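## Task

Place the bolts and the battery in the steel pan and nothing besides them. Each must stay there without the robot supporting it, everything must settle and stop moving shortly after you end, and the grippers must be opened and withdrawn at the end.

## Robot and tools

Robot: two arms, left_arm and right_arm, each ending in a parallel two-finger gripper. In the scene frame the origin sits on the table top midway between the arms, +x points out over the table, +z points up, and left_arm is on the +y side (the names do not match image sides). Bases: left_arm at (-0.008, +0.332, 0) m with quat_wxyz (+1.000, 0, 0, -0.018); right_arm at (+0.006, -0.260, 0) m with quat_wxyz (+1.000, 0, 0, -0.028). The fingers point along the gripper's +z axis and close along its y axis. end_effector_position is the point between the pads, roughly 1 cm short of the tips. Each arm also carries a wrist camera mount near the gripper that can collide with things.

ROW FORMAT (used by both movement tools): one flat list of 16 numbers covering both arms, even if only one moves: left_arm x, y, z, qw, qx, qy, qz, opening, then right_arm in the same order. x, y, z are an absolute target position in metres in the scene frame; the quaternion is an absolute target orientation, w first, in the scene frame. Opening runs from -1 (closed) to +1 (fully open, 0.094 m). Optionally 12 more numbers from 0 to 1 follow: per-joint stiffness multipliers, left_arm's six joints then right_arm's six, in Joint positions order; they persist until rewritten.

execute_actions(actions): a list of actions; each action is a list of up to 15 rows, one row per 1/30 s control step; a short action repeats its last row until 15 steps pass. An empty list just reports state and images. Each target must lie within 0.6 m of that gripper's current position along each of the gripper's own axes, or the action is rejected for both arms; if the first action is malformed or fails this test, nothing runs. Per step the commanded pose is clipped to 70 mm and 16 degrees from the measured pose, so distant targets need several actions. To hold orientation, repeat your own chosen quaternion rather than copying the drifting reported one.

move(target, speed, blocking): target is one 16-number row (absolute poses as above). Each gripper travels in a straight line toward its pose; both finish together, over 0.5 to 10 s (cut off at 10 s). speed is the path's top speed in m/s, 0.002 to 0.5, default 0.25; rotation is capped at twice that in rad/s. Openings are applied when the move begins. Paths ignore obstacles and the other arm, and grippers may lag, wander or overshoot the speed, notably with a near-straight arm. Faster moves and targets deeper past a contact hit and press harder. With blocking=false you get a result after 0.5 s; until a result shows the move ended, use wait or stop before sending more rows or moves. The result adds a move: line with the ending (done, off_target, moving, held, fault) and limits (paced = the sent pose was clipped; held = a check blocked some steps, after which the arm may lurch fast), plus each gripper's distance from its pose. An ending naming one arm means the other finished normally.

wait(seconds): 0 to 10; lets time pass holding the last commands, returns early when a running move ends. stop(): brakes the current move; needs room, more at speed. zoom_image(camera, region): closer look at part of the latest image from cam_high, cam_low, cam_left_wrist or cam_right_wrist; region [x0, y0, x1, y1] in pixels, at most 504 by 504. read_manual(section): only licence texts. finished_scene(scene): ends the current scene (give its number) irreversibly and reports success.

RESULTS: state lines give each gripper's position and quaternion in the scene frame; reported positions can be off, more at long reach. Motions tend to stop a centimetre or more short, usually low. Hand target lines show where the controller is now heading. grip_measured is the measured opening on the command scale (each gripper may read up to about 1 mm off); the final Joint positions entry is the opening in metres. A pose unreachable line means the clearance check altered or blocked that arm. HELD in step readings marks a step where that arm was held back. FAULT and OVER-TEMPERATURE FAULT lines mean an arm stopped. MOTOR HOT appears from 75 °C; 90 °C stops the arm 10 s; 100 °C drops the arm. Joint torques are noisy, offset, and nonzero in free air. Joint limits (rad): waist -2.618 to 3.054, shoulder 0 to 3.142, elbow 0 to 3.142, wrist pitch -1.571 to 1.571, wrist yaw -1.571 to 1.571, wrist roll -2.094 to 2.094.

GRIPPING: to hold something, command about 0.03 below the current grip_measured; less than that grips lighter. Pads press roughly 50 to 62 N, less on very thin parts, with a brief spike on contact. Expect occasional tugs on held parts or pushes on loose ones.

AVOID: dropping or knocking anything off the table, putting extra items in the pan, slamming or pressing hard, letting the arms collide, and holding loads long (motor heat). An arm meant to stay still should get its last reported full pose and intended opening every call. Before finishing, release, lift clear, and make sure everything is at rest. The robot keeps holding the last command while you compose replies, so be quick and smooth.

Each tool is called after ">>>" as a command line: name --argument value for each argument, lists and objects as JSON in quotes; but a table of rows of numbers goes row by row, as --pt "numbers of a row", without its own name.

## Session

>>> execute_actions --actions '[]'

Scene clock: 0.00 s.
left_arm: end_effector_position=(+0.0711, -0.0001, +0.1236) grip_measured=+1.000 end_effector_quat_wxyz=(+0.007, +0.645, +0.764, -0.006) | right_arm: end_effector_position=(+0.4977, -0.2533, +0.3338) grip_measured=+1.000 end_effector_quat_wxyz=(-0.088, +0.649, -0.578, +0.486)
Joint positions: left_arm=[-1.304  1.819  1.57  -1.303  0.002  0.062  0.094] | right_arm=[ 0.288  1.815  1.963 -0.847  0.649 -1.765  0.094]
Joint velocities: left_arm=[ 0.012  0.002 -0.007  0.007 -0.051 -0.022  0.   ] | right_arm=[ 0.007 -0.017  0.007 -0.037 -0.051 -0.051  0.   ]
Joint torques (N m, as the arm reports them, + toward a larger angle): no reading
Hand target (left_arm): +0.072, -0.004, +0.130; +0.019, +0.645, +0.764, -0.014
Hand target (right_arm): +0.496, -0.254, +0.334; -0.086, +0.649, -0.580, +0.485
Joint stiffness scale: left_arm=[1. 1. 1. 1. 1. 1.] | right_arm=[1. 1. 1. 1. 1. 1.]

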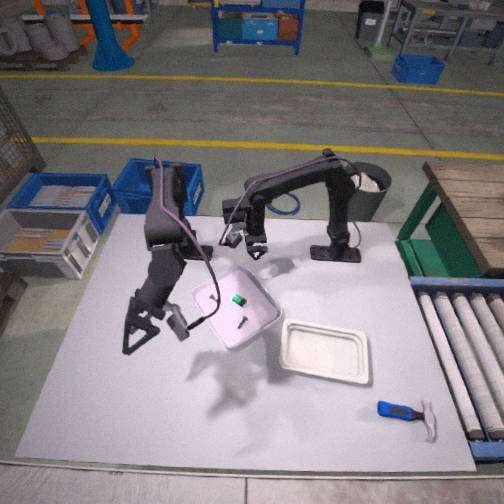

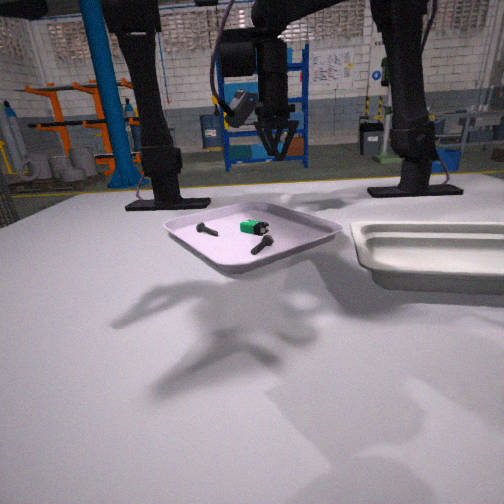

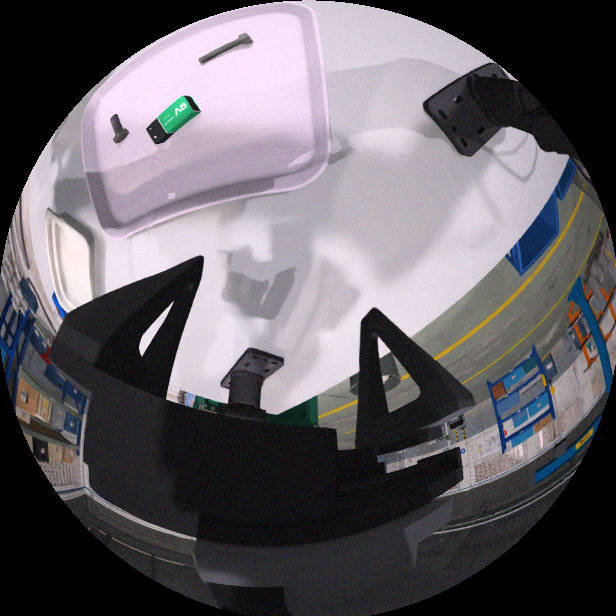

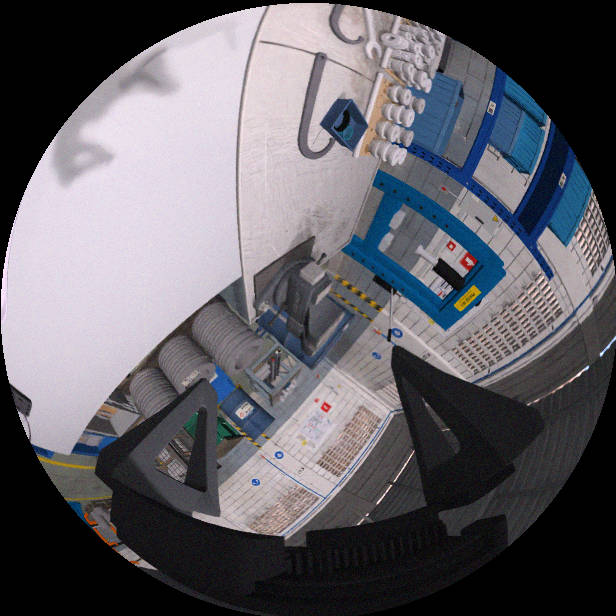

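>>> move --target '[0.22,-0.05,0.13,0,0,1,0,1, 0.30,-0.50,0.33,-0.088,0.649,-0.578,0.486,1]'

Scene clock: 7.63 s.
left_arm: end_effector_position=(+0.2174, -0.0479, +0.1232) grip_measured=+1.000 end_effector_quat_wxyz=(-0.001, +0.006, +1.000, -0.001) | right_arm: end_effector_position=(+0.3036, -0.5031, +0.3334) grip_measured=+1.000 end_effector_quat_wxyz=(+0.093, -0.557, +0.662, -0.493)
Joint positions: left_arm=[-1.002  2.299  2.283 -1.554  0.002 -1.025  0.094] | right_arm=[-0.635  1.233  1.355 -0.642 -0.004 -2.087  0.094]
Joint velocities: left_arm=[-0.012 -0.012 -0.022 -0.051 -0.022 -0.066  0.   ] | right_arm=[-0.027  0.002 -0.007  0.022 -0.081 -0.022  0.   ]
Joint torques (N m, as the arm reports them, + toward a larger angle): left_arm=[  0.58 -11.55   7.44   0.01  -0.08  -0.1 ] | right_arm=[-0.64 -4.7   6.68  1.83 -0.14 -0.05]
Hand target (left_arm): +0.221, -0.048, +0.130; +0.005, -0.000, +1.000, -0.004
Hand target (right_arm): +0.299, -0.500, +0.331; +0.096, -0.560, +0.661, -0.491
Off the commanded pose (left_arm): 0.008 m, 1 deg.
Off the commanded pose (right_arm): 0.006 m, 14 deg.
Joint stiffness scale: left_arm=[1. 1. 1. 1. 1. 1.] | right_arm=[1. 1. 1. 1. 1. 1.]
joint sent to its limit (left arm) — the command would take joint 4 (wrist pitch) past its lower limit, so that joint was sent only as far as its limit.
joint sent to its limit (right arm) — the command would take joint 6 (wrist roll) past its lower limit, so that joint was sent only as far as its limit.
move: off_target (right_arm)

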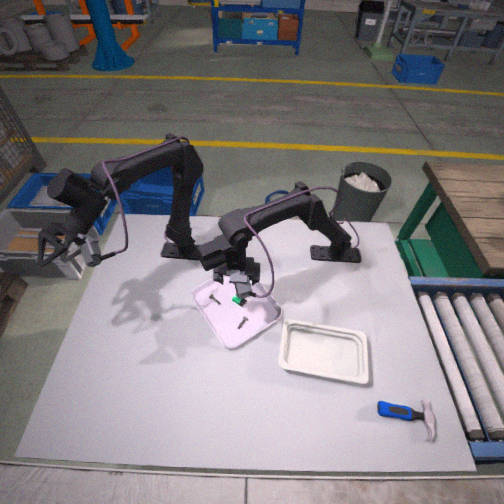

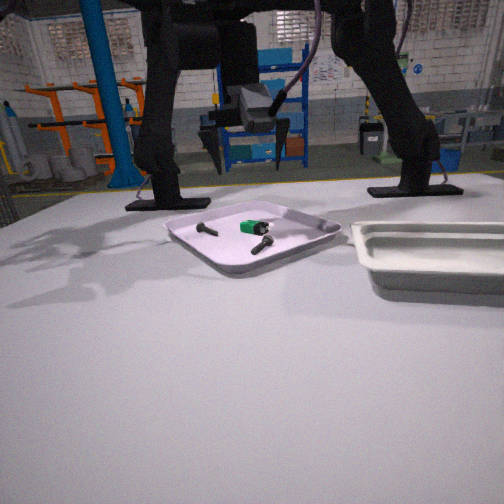

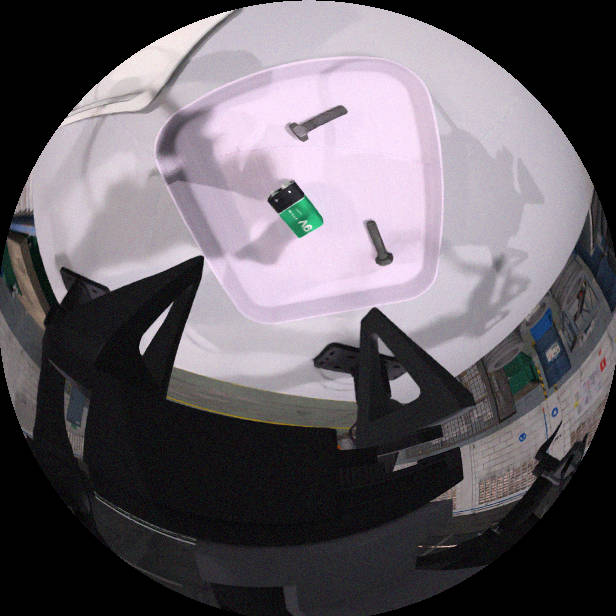

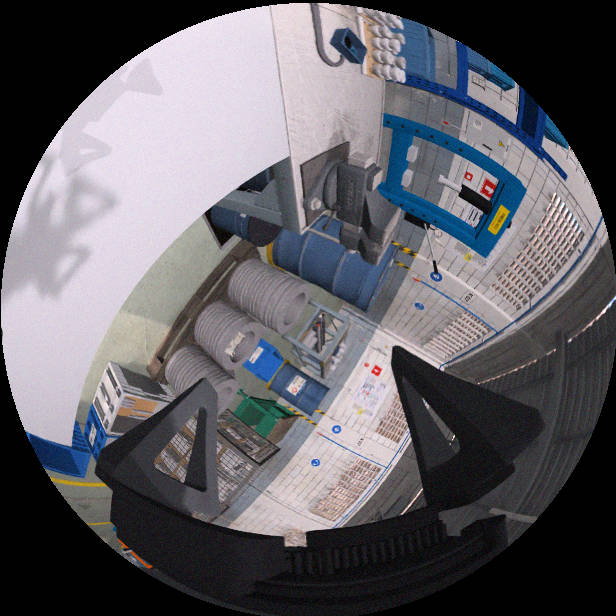

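>>> move --target '[0.247,-0.034,0.05,0,-0.454,0.891,0,0.3, 0.3036,-0.5031,0.3334,0.093,-0.557,0.662,-0.493,1]' --speed 0.2

Scene clock: 26.13 s.
left_arm: end_effector_position=(+0.2453, -0.0393, +0.0528) grip_measured=+0.303 end_effector_quat_wxyz=(-0.003, -0.447, +0.895, -0.005) | right_arm: end_effector_position=(+0.3047, -0.5033, +0.3352) grip_measured=+1.000 end_effector_quat_wxyz=(+0.095, -0.557, +0.660, -0.496)
Joint positions: left_arm=[-0.936  2.299  2.002 -1.265  0.008 -1.898  0.061] | right_arm=[-0.635  1.233  1.354 -0.633 -0.008 -2.087  0.094]
Joint velocities: left_arm=[-0.007 -0.017 -0.012 -0.051 -0.037  0.022 -0.   ] | right_arm=[-0.032  0.012  0.012  0.051 -0.022 -0.022  0.   ]
Joint torques (N m, as the arm reports them, + toward a larger angle): left_arm=[  0.52 -12.05   4.51   0.2   -0.09  -0.05] | right_arm=[ 0.05 -3.42  8.29  1.83  0.03  0.02]
Hand target (left_arm): +0.248, -0.035, +0.050; +0.000, -0.454, +0.891, +0.000
Hand target (right_arm): +0.304, -0.503, +0.333; +0.093, -0.557, +0.662, -0.493
Off the commanded pose (left_arm): 0.006 m, 1 deg.
Off the commanded pose (right_arm): 0.002 m, 1 deg.
Joint stiffness scale: left_arm=[1. 1. 1. 1. 1. 1.] | right_arm=[1. 1. 1. 1. 1. 1.]
move: done

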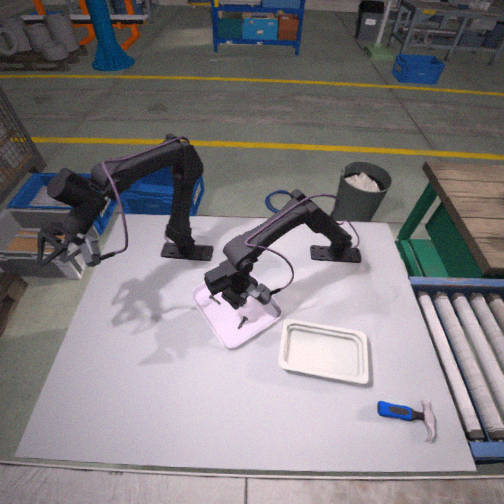

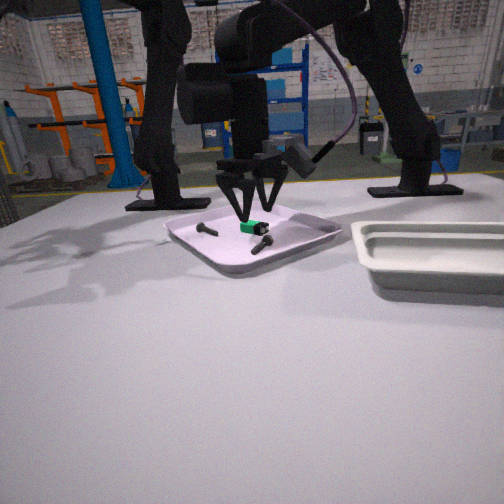

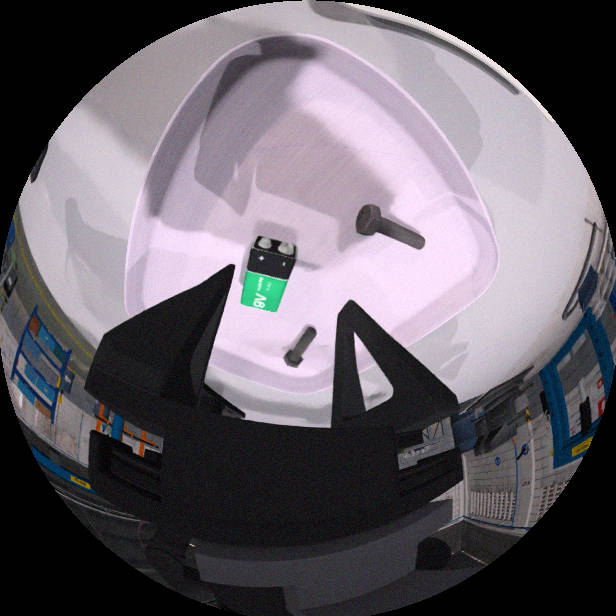

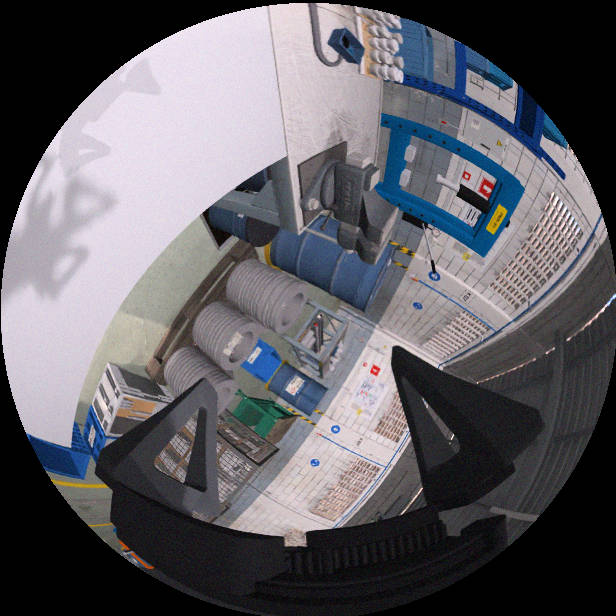

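>>> move --target '[0.235,-0.025,0.02,0,-0.454,0.891,0,0.3, 0.3036,-0.5031,0.3334,0.093,-0.557,0.662,-0.493,1]' --speed 0.08

Scene clock: 31.73 s.
left_arm: end_effector_position=(+0.2366, -0.0268, +0.0186) grip_measured=+0.302 end_effector_quat_wxyz=(-0.005, -0.453, +0.892, +0.002) | right_arm: end_effector_position=(+0.3051, -0.5036, +0.3361) grip_measured=+1.000 end_effector_quat_wxyz=(+0.095, -0.556, +0.659, -0.498)
Joint positions: left_arm=[-0.936  2.268  1.812 -1.12   0.009 -1.912  0.061] | right_arm=[-0.635  1.233  1.354 -0.629 -0.008 -2.087  0.094]
Joint velocities: left_arm=[ 0.002  0.017 -0.022  0.007 -0.022  0.007  0.   ] | right_arm=[-0.022  0.002 -0.002  0.007  0.022  0.125  0.   ]
Joint torques (N m, as the arm reports them, + toward a larger angle): left_arm=[ -0.38 -12.71   4.08   0.29  -0.11  -0.06] | right_arm=[ 0.05 -3.4   8.27  1.8   0.03  0.02]
Hand target (left_arm): +0.235, -0.026, +0.020; -0.000, -0.454, +0.891, +0.000
Hand target (right_arm): +0.304, -0.503, +0.333; +0.093, -0.557, +0.662, -0.493
Off the commanded pose (left_arm): 0.003 m, 1 deg.
Off the commanded pose (right_arm): 0.003 m, 1 deg.
Joint stiffness scale: left_arm=[1. 1. 1. 1. 1. 1.] | right_arm=[1. 1. 1. 1. 1. 1.]
move: done

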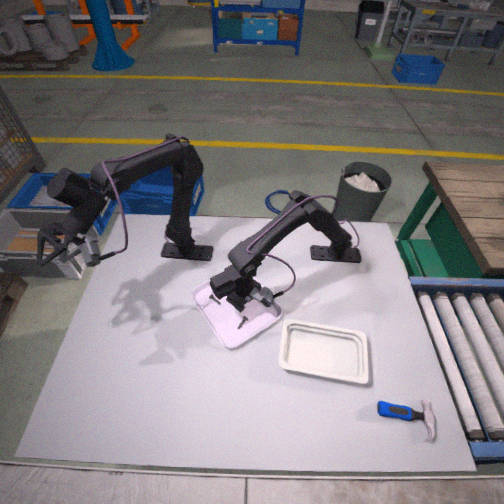

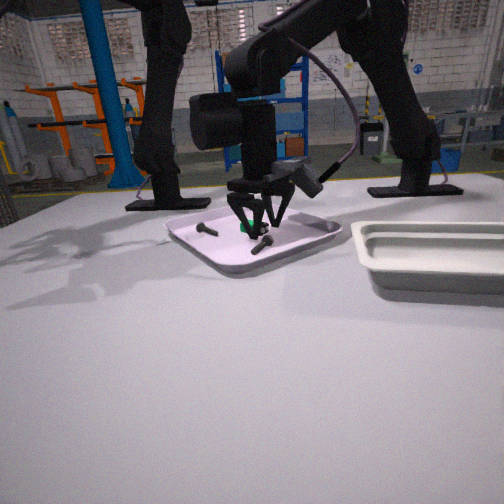

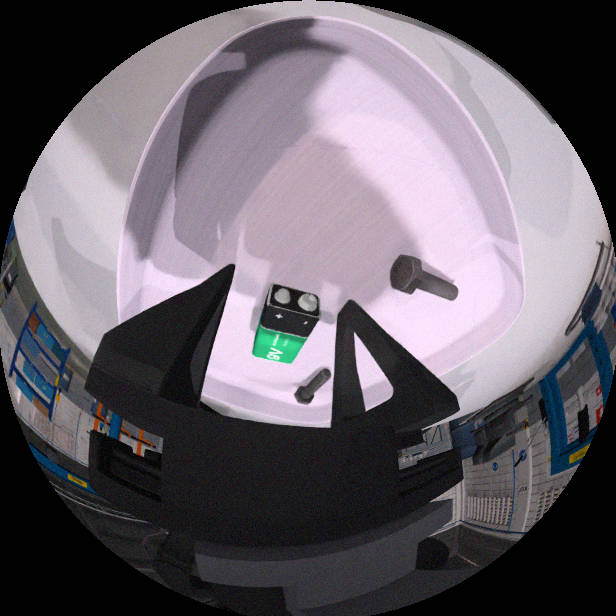

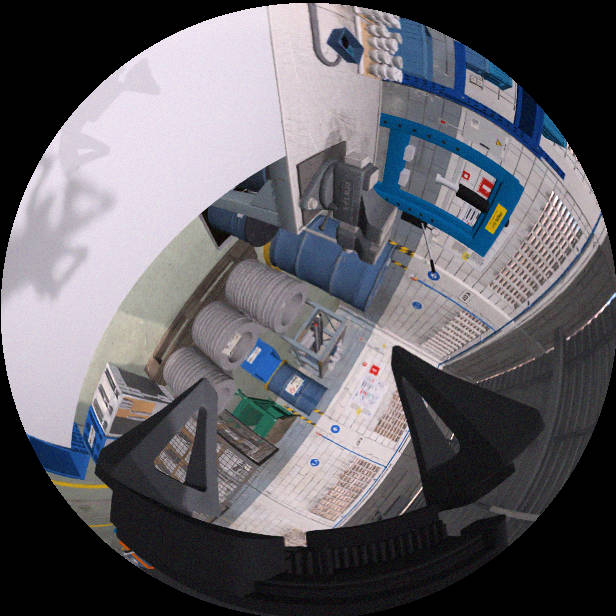

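>>> move --target '[0.228,-0.035,0.02,0,-0.454,0.891,0,0.3, 0.3036,-0.5031,0.3334,0.093,-0.557,0.662,-0.493,1]' --speed 0.08

>>> move --target '[0.228,-0.035,0.02,0,-0.454,0.891,0,-0.6, 0.3036,-0.5031,0.3334,0.093,-0.557,0.662,-0.493,1]'

>>> move --target '[0.24,-0.02,0.11,0,-0.454,0.891,0,-0.6, 0.3036,-0.5031,0.3334,0.093,-0.557,0.662,-0.493,1]'

>>> move --target '[0.40,0.24,0.11,0,0,1,0,-0.6, 0.3036,-0.5031,0.3334,0.093,-0.557,0.662,-0.493,1]'

Scene clock: 47.70 s.
left_arm: end_effector_position=(+0.2287, -0.0330, +0.0186) grip_measured=+0.302 end_effector_quat_wxyz=(-0.004, -0.454, +0.891, +0.001) | right_arm: end_effector_position=(+0.3053, -0.5038, +0.3367) grip_measured=+1.000 end_effector_quat_wxyz=(+0.095, -0.555, +0.658, -0.499)
Joint positions: left_arm=[-0.96   2.268  1.812 -1.117  0.007 -1.937  0.061] | right_arm=[-0.635  1.233  1.354 -0.626 -0.008 -2.087  0.094]
Joint velocities: left_arm=[-0.012 -0.012  0.002 -0.022 -0.007 -0.022  0.001] | right_arm=[ 0.017 -0.022 -0.007 -0.037  0.051 -0.051  0.   ]
Joint torques (N m, as the arm reports them, + toward a larger angle): left_arm=[ -0.59 -11.47   5.93   0.1   -0.08  -0.08] | right_arm=[ 0.05 -3.4   8.27  1.77  0.03  0.01]
Hand target (left_arm): +0.228, -0.035, +0.020; -0.000, -0.454, +0.891, -0.000
Hand target (right_arm): +0.304, -0.503, +0.333; +0.093, -0.557, +0.662, -0.493
Off the commanded pose (left_arm): 0.003 m, 0 deg.
Off the commanded pose (right_arm): 0.004 m, 1 deg.
Joint stiffness scale: left_arm=[1. 1. 1. 1. 1. 1.] | right_arm=[1. 1. 1. 1. 1. 1.]
move: done

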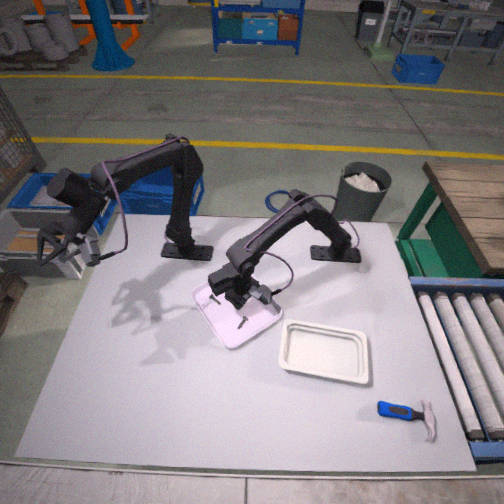

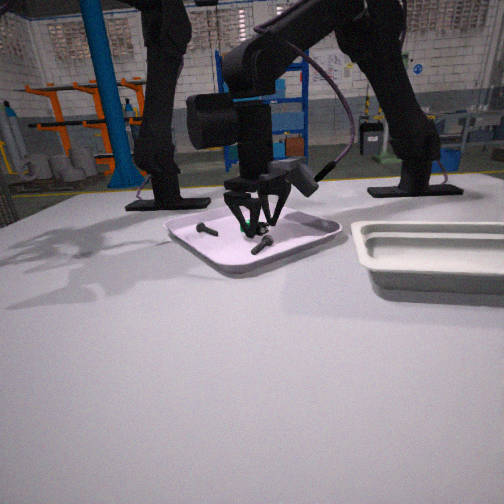

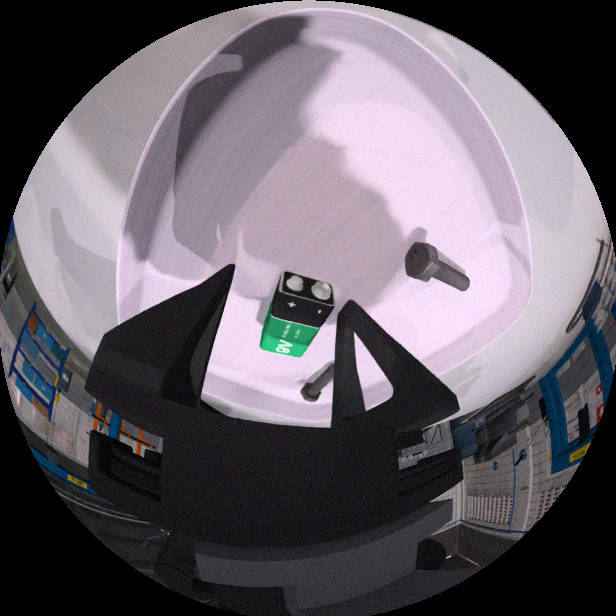

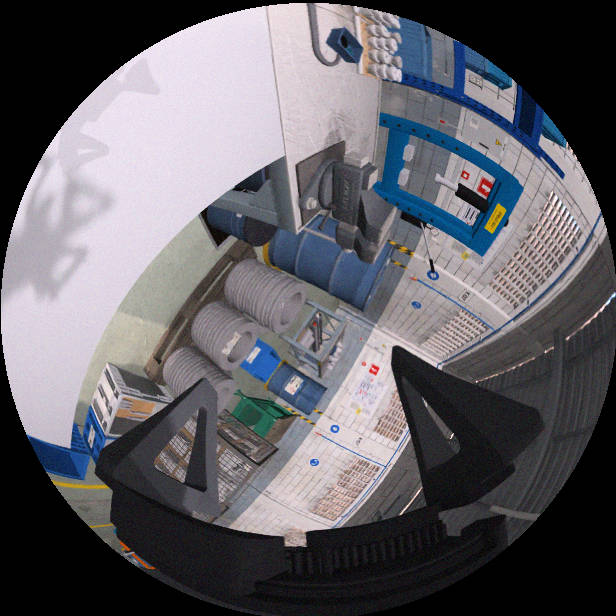

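Scene clock: 48.40 s.
left_arm: end_effector_position=(+0.2286, -0.0335, +0.0186) grip_measured=-0.465 end_effector_quat_wxyz=(-0.005, -0.454, +0.891, -0.000) | right_arm: end_effector_position=(+0.3057, -0.5041, +0.3376) grip_measured=+1.000 end_effector_quat_wxyz=(+0.096, -0.555, +0.657, -0.501)
Joint positions: left_arm=[-0.96   2.268  1.812 -1.116  0.009 -1.938  0.025] | right_arm=[-0.635  1.233  1.354 -0.622 -0.008 -2.087  0.094]
Joint velocities: left_arm=[-0.007 -0.012 -0.002 -0.022 -0.066 -0.022 -0.   ] | right_arm=[-0.012  0.017  0.022  0.066 -0.037  0.037  0.   ]
Joint torques (N m, as the arm reports them, + toward a larger angle): left_arm=[ -0.51 -11.42   5.87   0.08  -0.1   -0.02] | right_arm=[ 0.05 -3.41  8.27  1.75  0.03  0.02]
Hand target (left_arm): +0.228, -0.035, +0.020; -0.000, -0.454, +0.891, -0.000
Hand target (right_arm): +0.304, -0.503, +0.333; +0.093, -0.557, +0.662, -0.493
Off the commanded pose (left_arm): 0.002 m, 1 deg.
Off the commanded pose (right_arm): 0.005 m, 1 deg.
Joint stiffness scale: left_arm=[1. 1. 1. 1. 1. 1.] | right_arm=[1. 1. 1. 1. 1. 1.]
move: done

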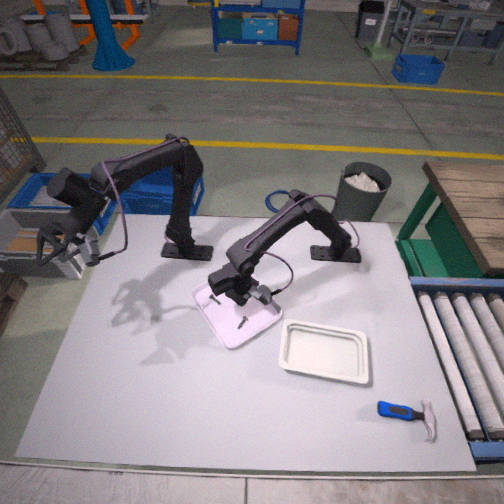

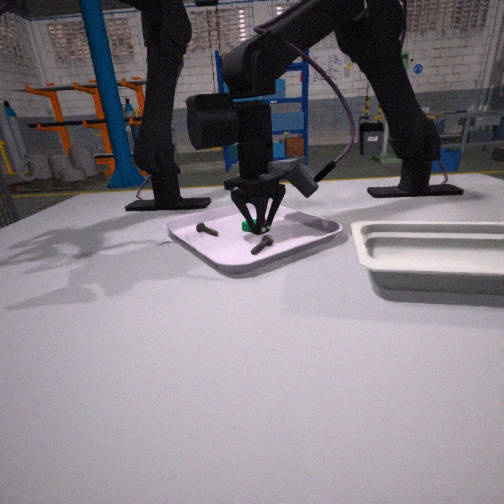

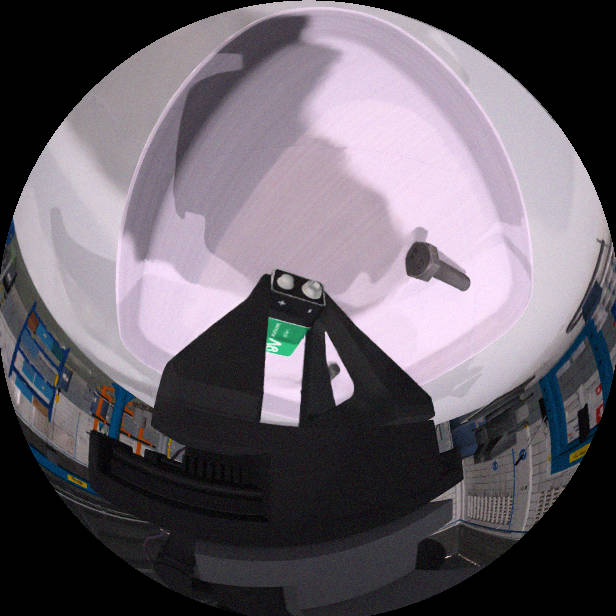

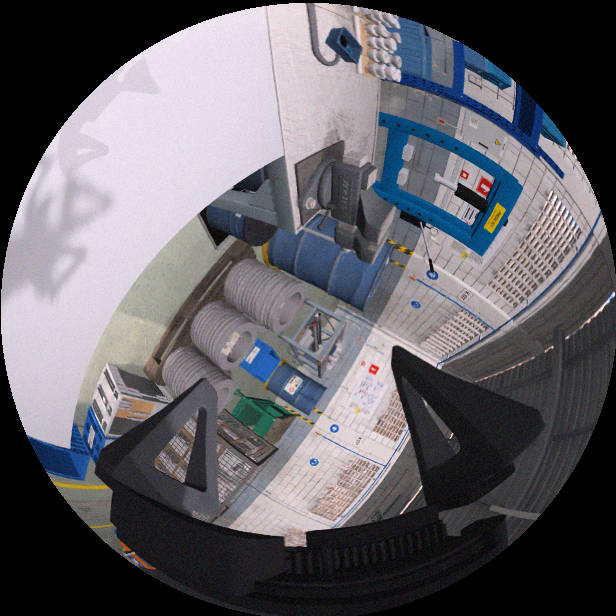

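Scene clock: 49.53 s.
left_arm: end_effector_position=(+0.2371, -0.0221, +0.1036) grip_measured=-0.465 end_effector_quat_wxyz=(-0.005, -0.455, +0.890, -0.003) | right_arm: end_effector_position=(+0.3059, -0.5043, +0.3381) grip_measured=+1.000 end_effector_quat_wxyz=(+0.096, -0.554, +0.657, -0.502)
Joint positions: left_arm=[-0.928  2.216  2.065 -1.416  0.01  -1.909  0.025] | right_arm=[-0.635  1.233  1.354 -0.62  -0.008 -2.087  0.094]
Joint velocities: left_arm=[-0.017 -0.007 -0.007 -0.037 -0.022  0.007  0.   ] | right_arm=[-0.007 -0.017 -0.022 -0.007  0.007 -0.037  0.   ]
Joint torques (N m, as the arm reports them, + toward a larger angle): left_arm=[  0.39 -11.34   7.13  -0.15  -0.12   0.12] | right_arm=[ 0.05 -3.4   8.28  1.73  0.02  0.02]
Hand target (left_arm): +0.239, -0.019, +0.110; +0.000, -0.454, +0.891, -0.000
Hand target (right_arm): +0.304, -0.503, +0.333; +0.093, -0.557, +0.662, -0.493
Off the commanded pose (left_arm): 0.007 m, 1 deg.
Off the commanded pose (right_arm): 0.005 m, 1 deg.
Joint stiffness scale: left_arm=[1. 1. 1. 1. 1. 1.] | right_arm=[1. 1. 1. 1. 1. 1.]
move: done

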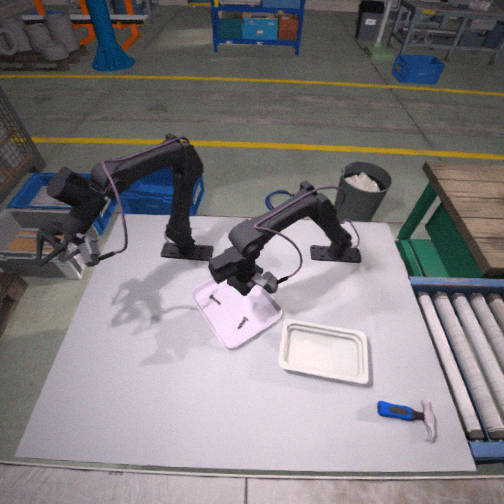

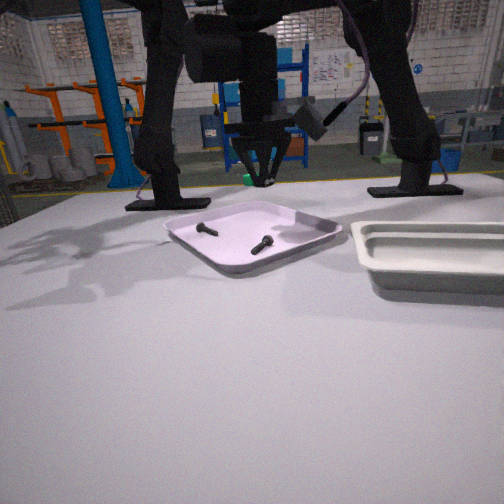

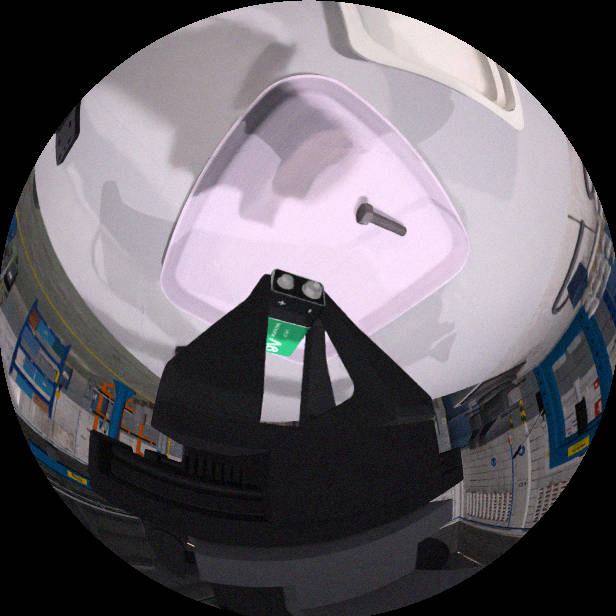

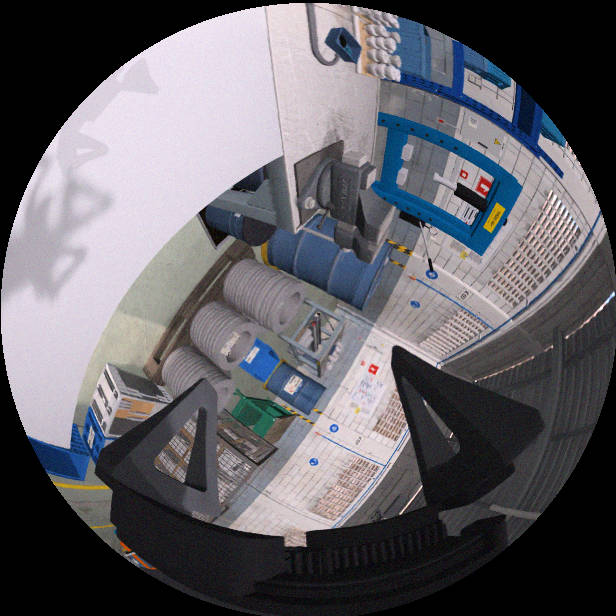

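Scene clock: 52.10 s.
left_arm: end_effector_position=(+0.3946, +0.2446, +0.1022) grip_measured=-0.465 end_effector_quat_wxyz=(-0.006, -0.006, +1.000, +0.004) | right_arm: end_effector_position=(+0.3064, -0.5047, +0.3392) grip_measured=+1.000 end_effector_quat_wxyz=(+0.096, -0.554, +0.656, -0.504)
Joint positions: left_arm=[-0.183  2.145  1.946 -1.385 -0.005 -0.231  0.025] | right_arm=[-0.635  1.233  1.354 -0.615 -0.008 -2.087  0.094]
Joint velocities: left_arm=[-0.012 -0.012 -0.017 -0.007 -0.037  0.007  0.001] | right_arm=[-0.002 -0.007 -0.007 -0.066  0.007 -0.081  0.   ]
Joint torques (N m, as the arm reports them, + toward a larger angle): left_arm=[ -0.34 -10.59   7.61   0.06  -0.05   0.18] | right_arm=[ 0.05 -3.39  8.28  1.69  0.02  0.01]
Hand target (left_arm): +0.399, +0.243, +0.110; +0.004, -0.000, +1.000, +0.004
Hand target (right_arm): +0.304, -0.503, +0.333; +0.093, -0.557, +0.662, -0.493
Off the commanded pose (left_arm): 0.011 m, 1 deg.
Off the commanded pose (right_arm): 0.007 m, 2 deg.
Joint stiffness scale: left_arm=[1. 1. 1. 1. 1. 1.] | right_arm=[1. 1. 1. 1. 1. 1.]
move: off_target (left_arm)

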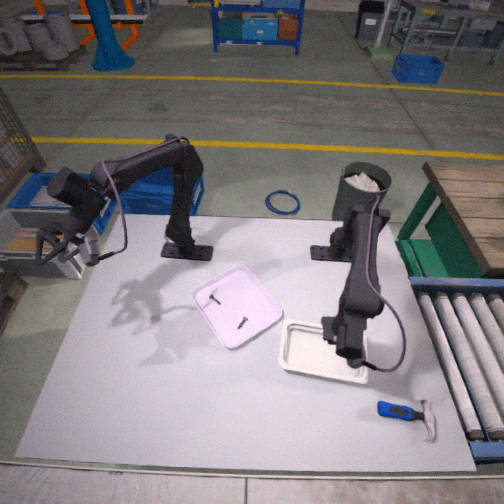

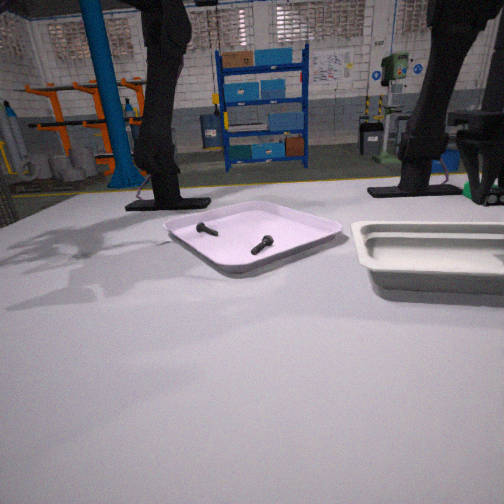

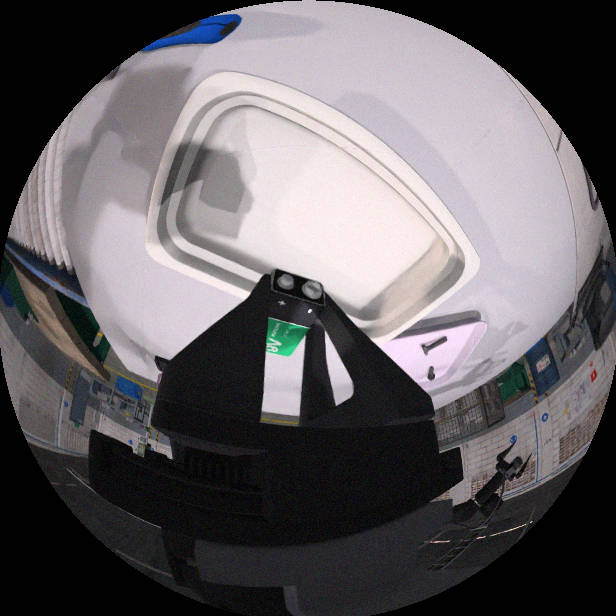

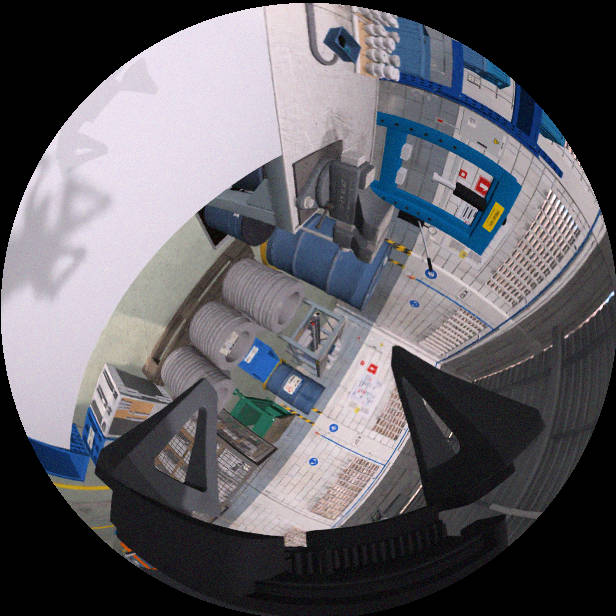

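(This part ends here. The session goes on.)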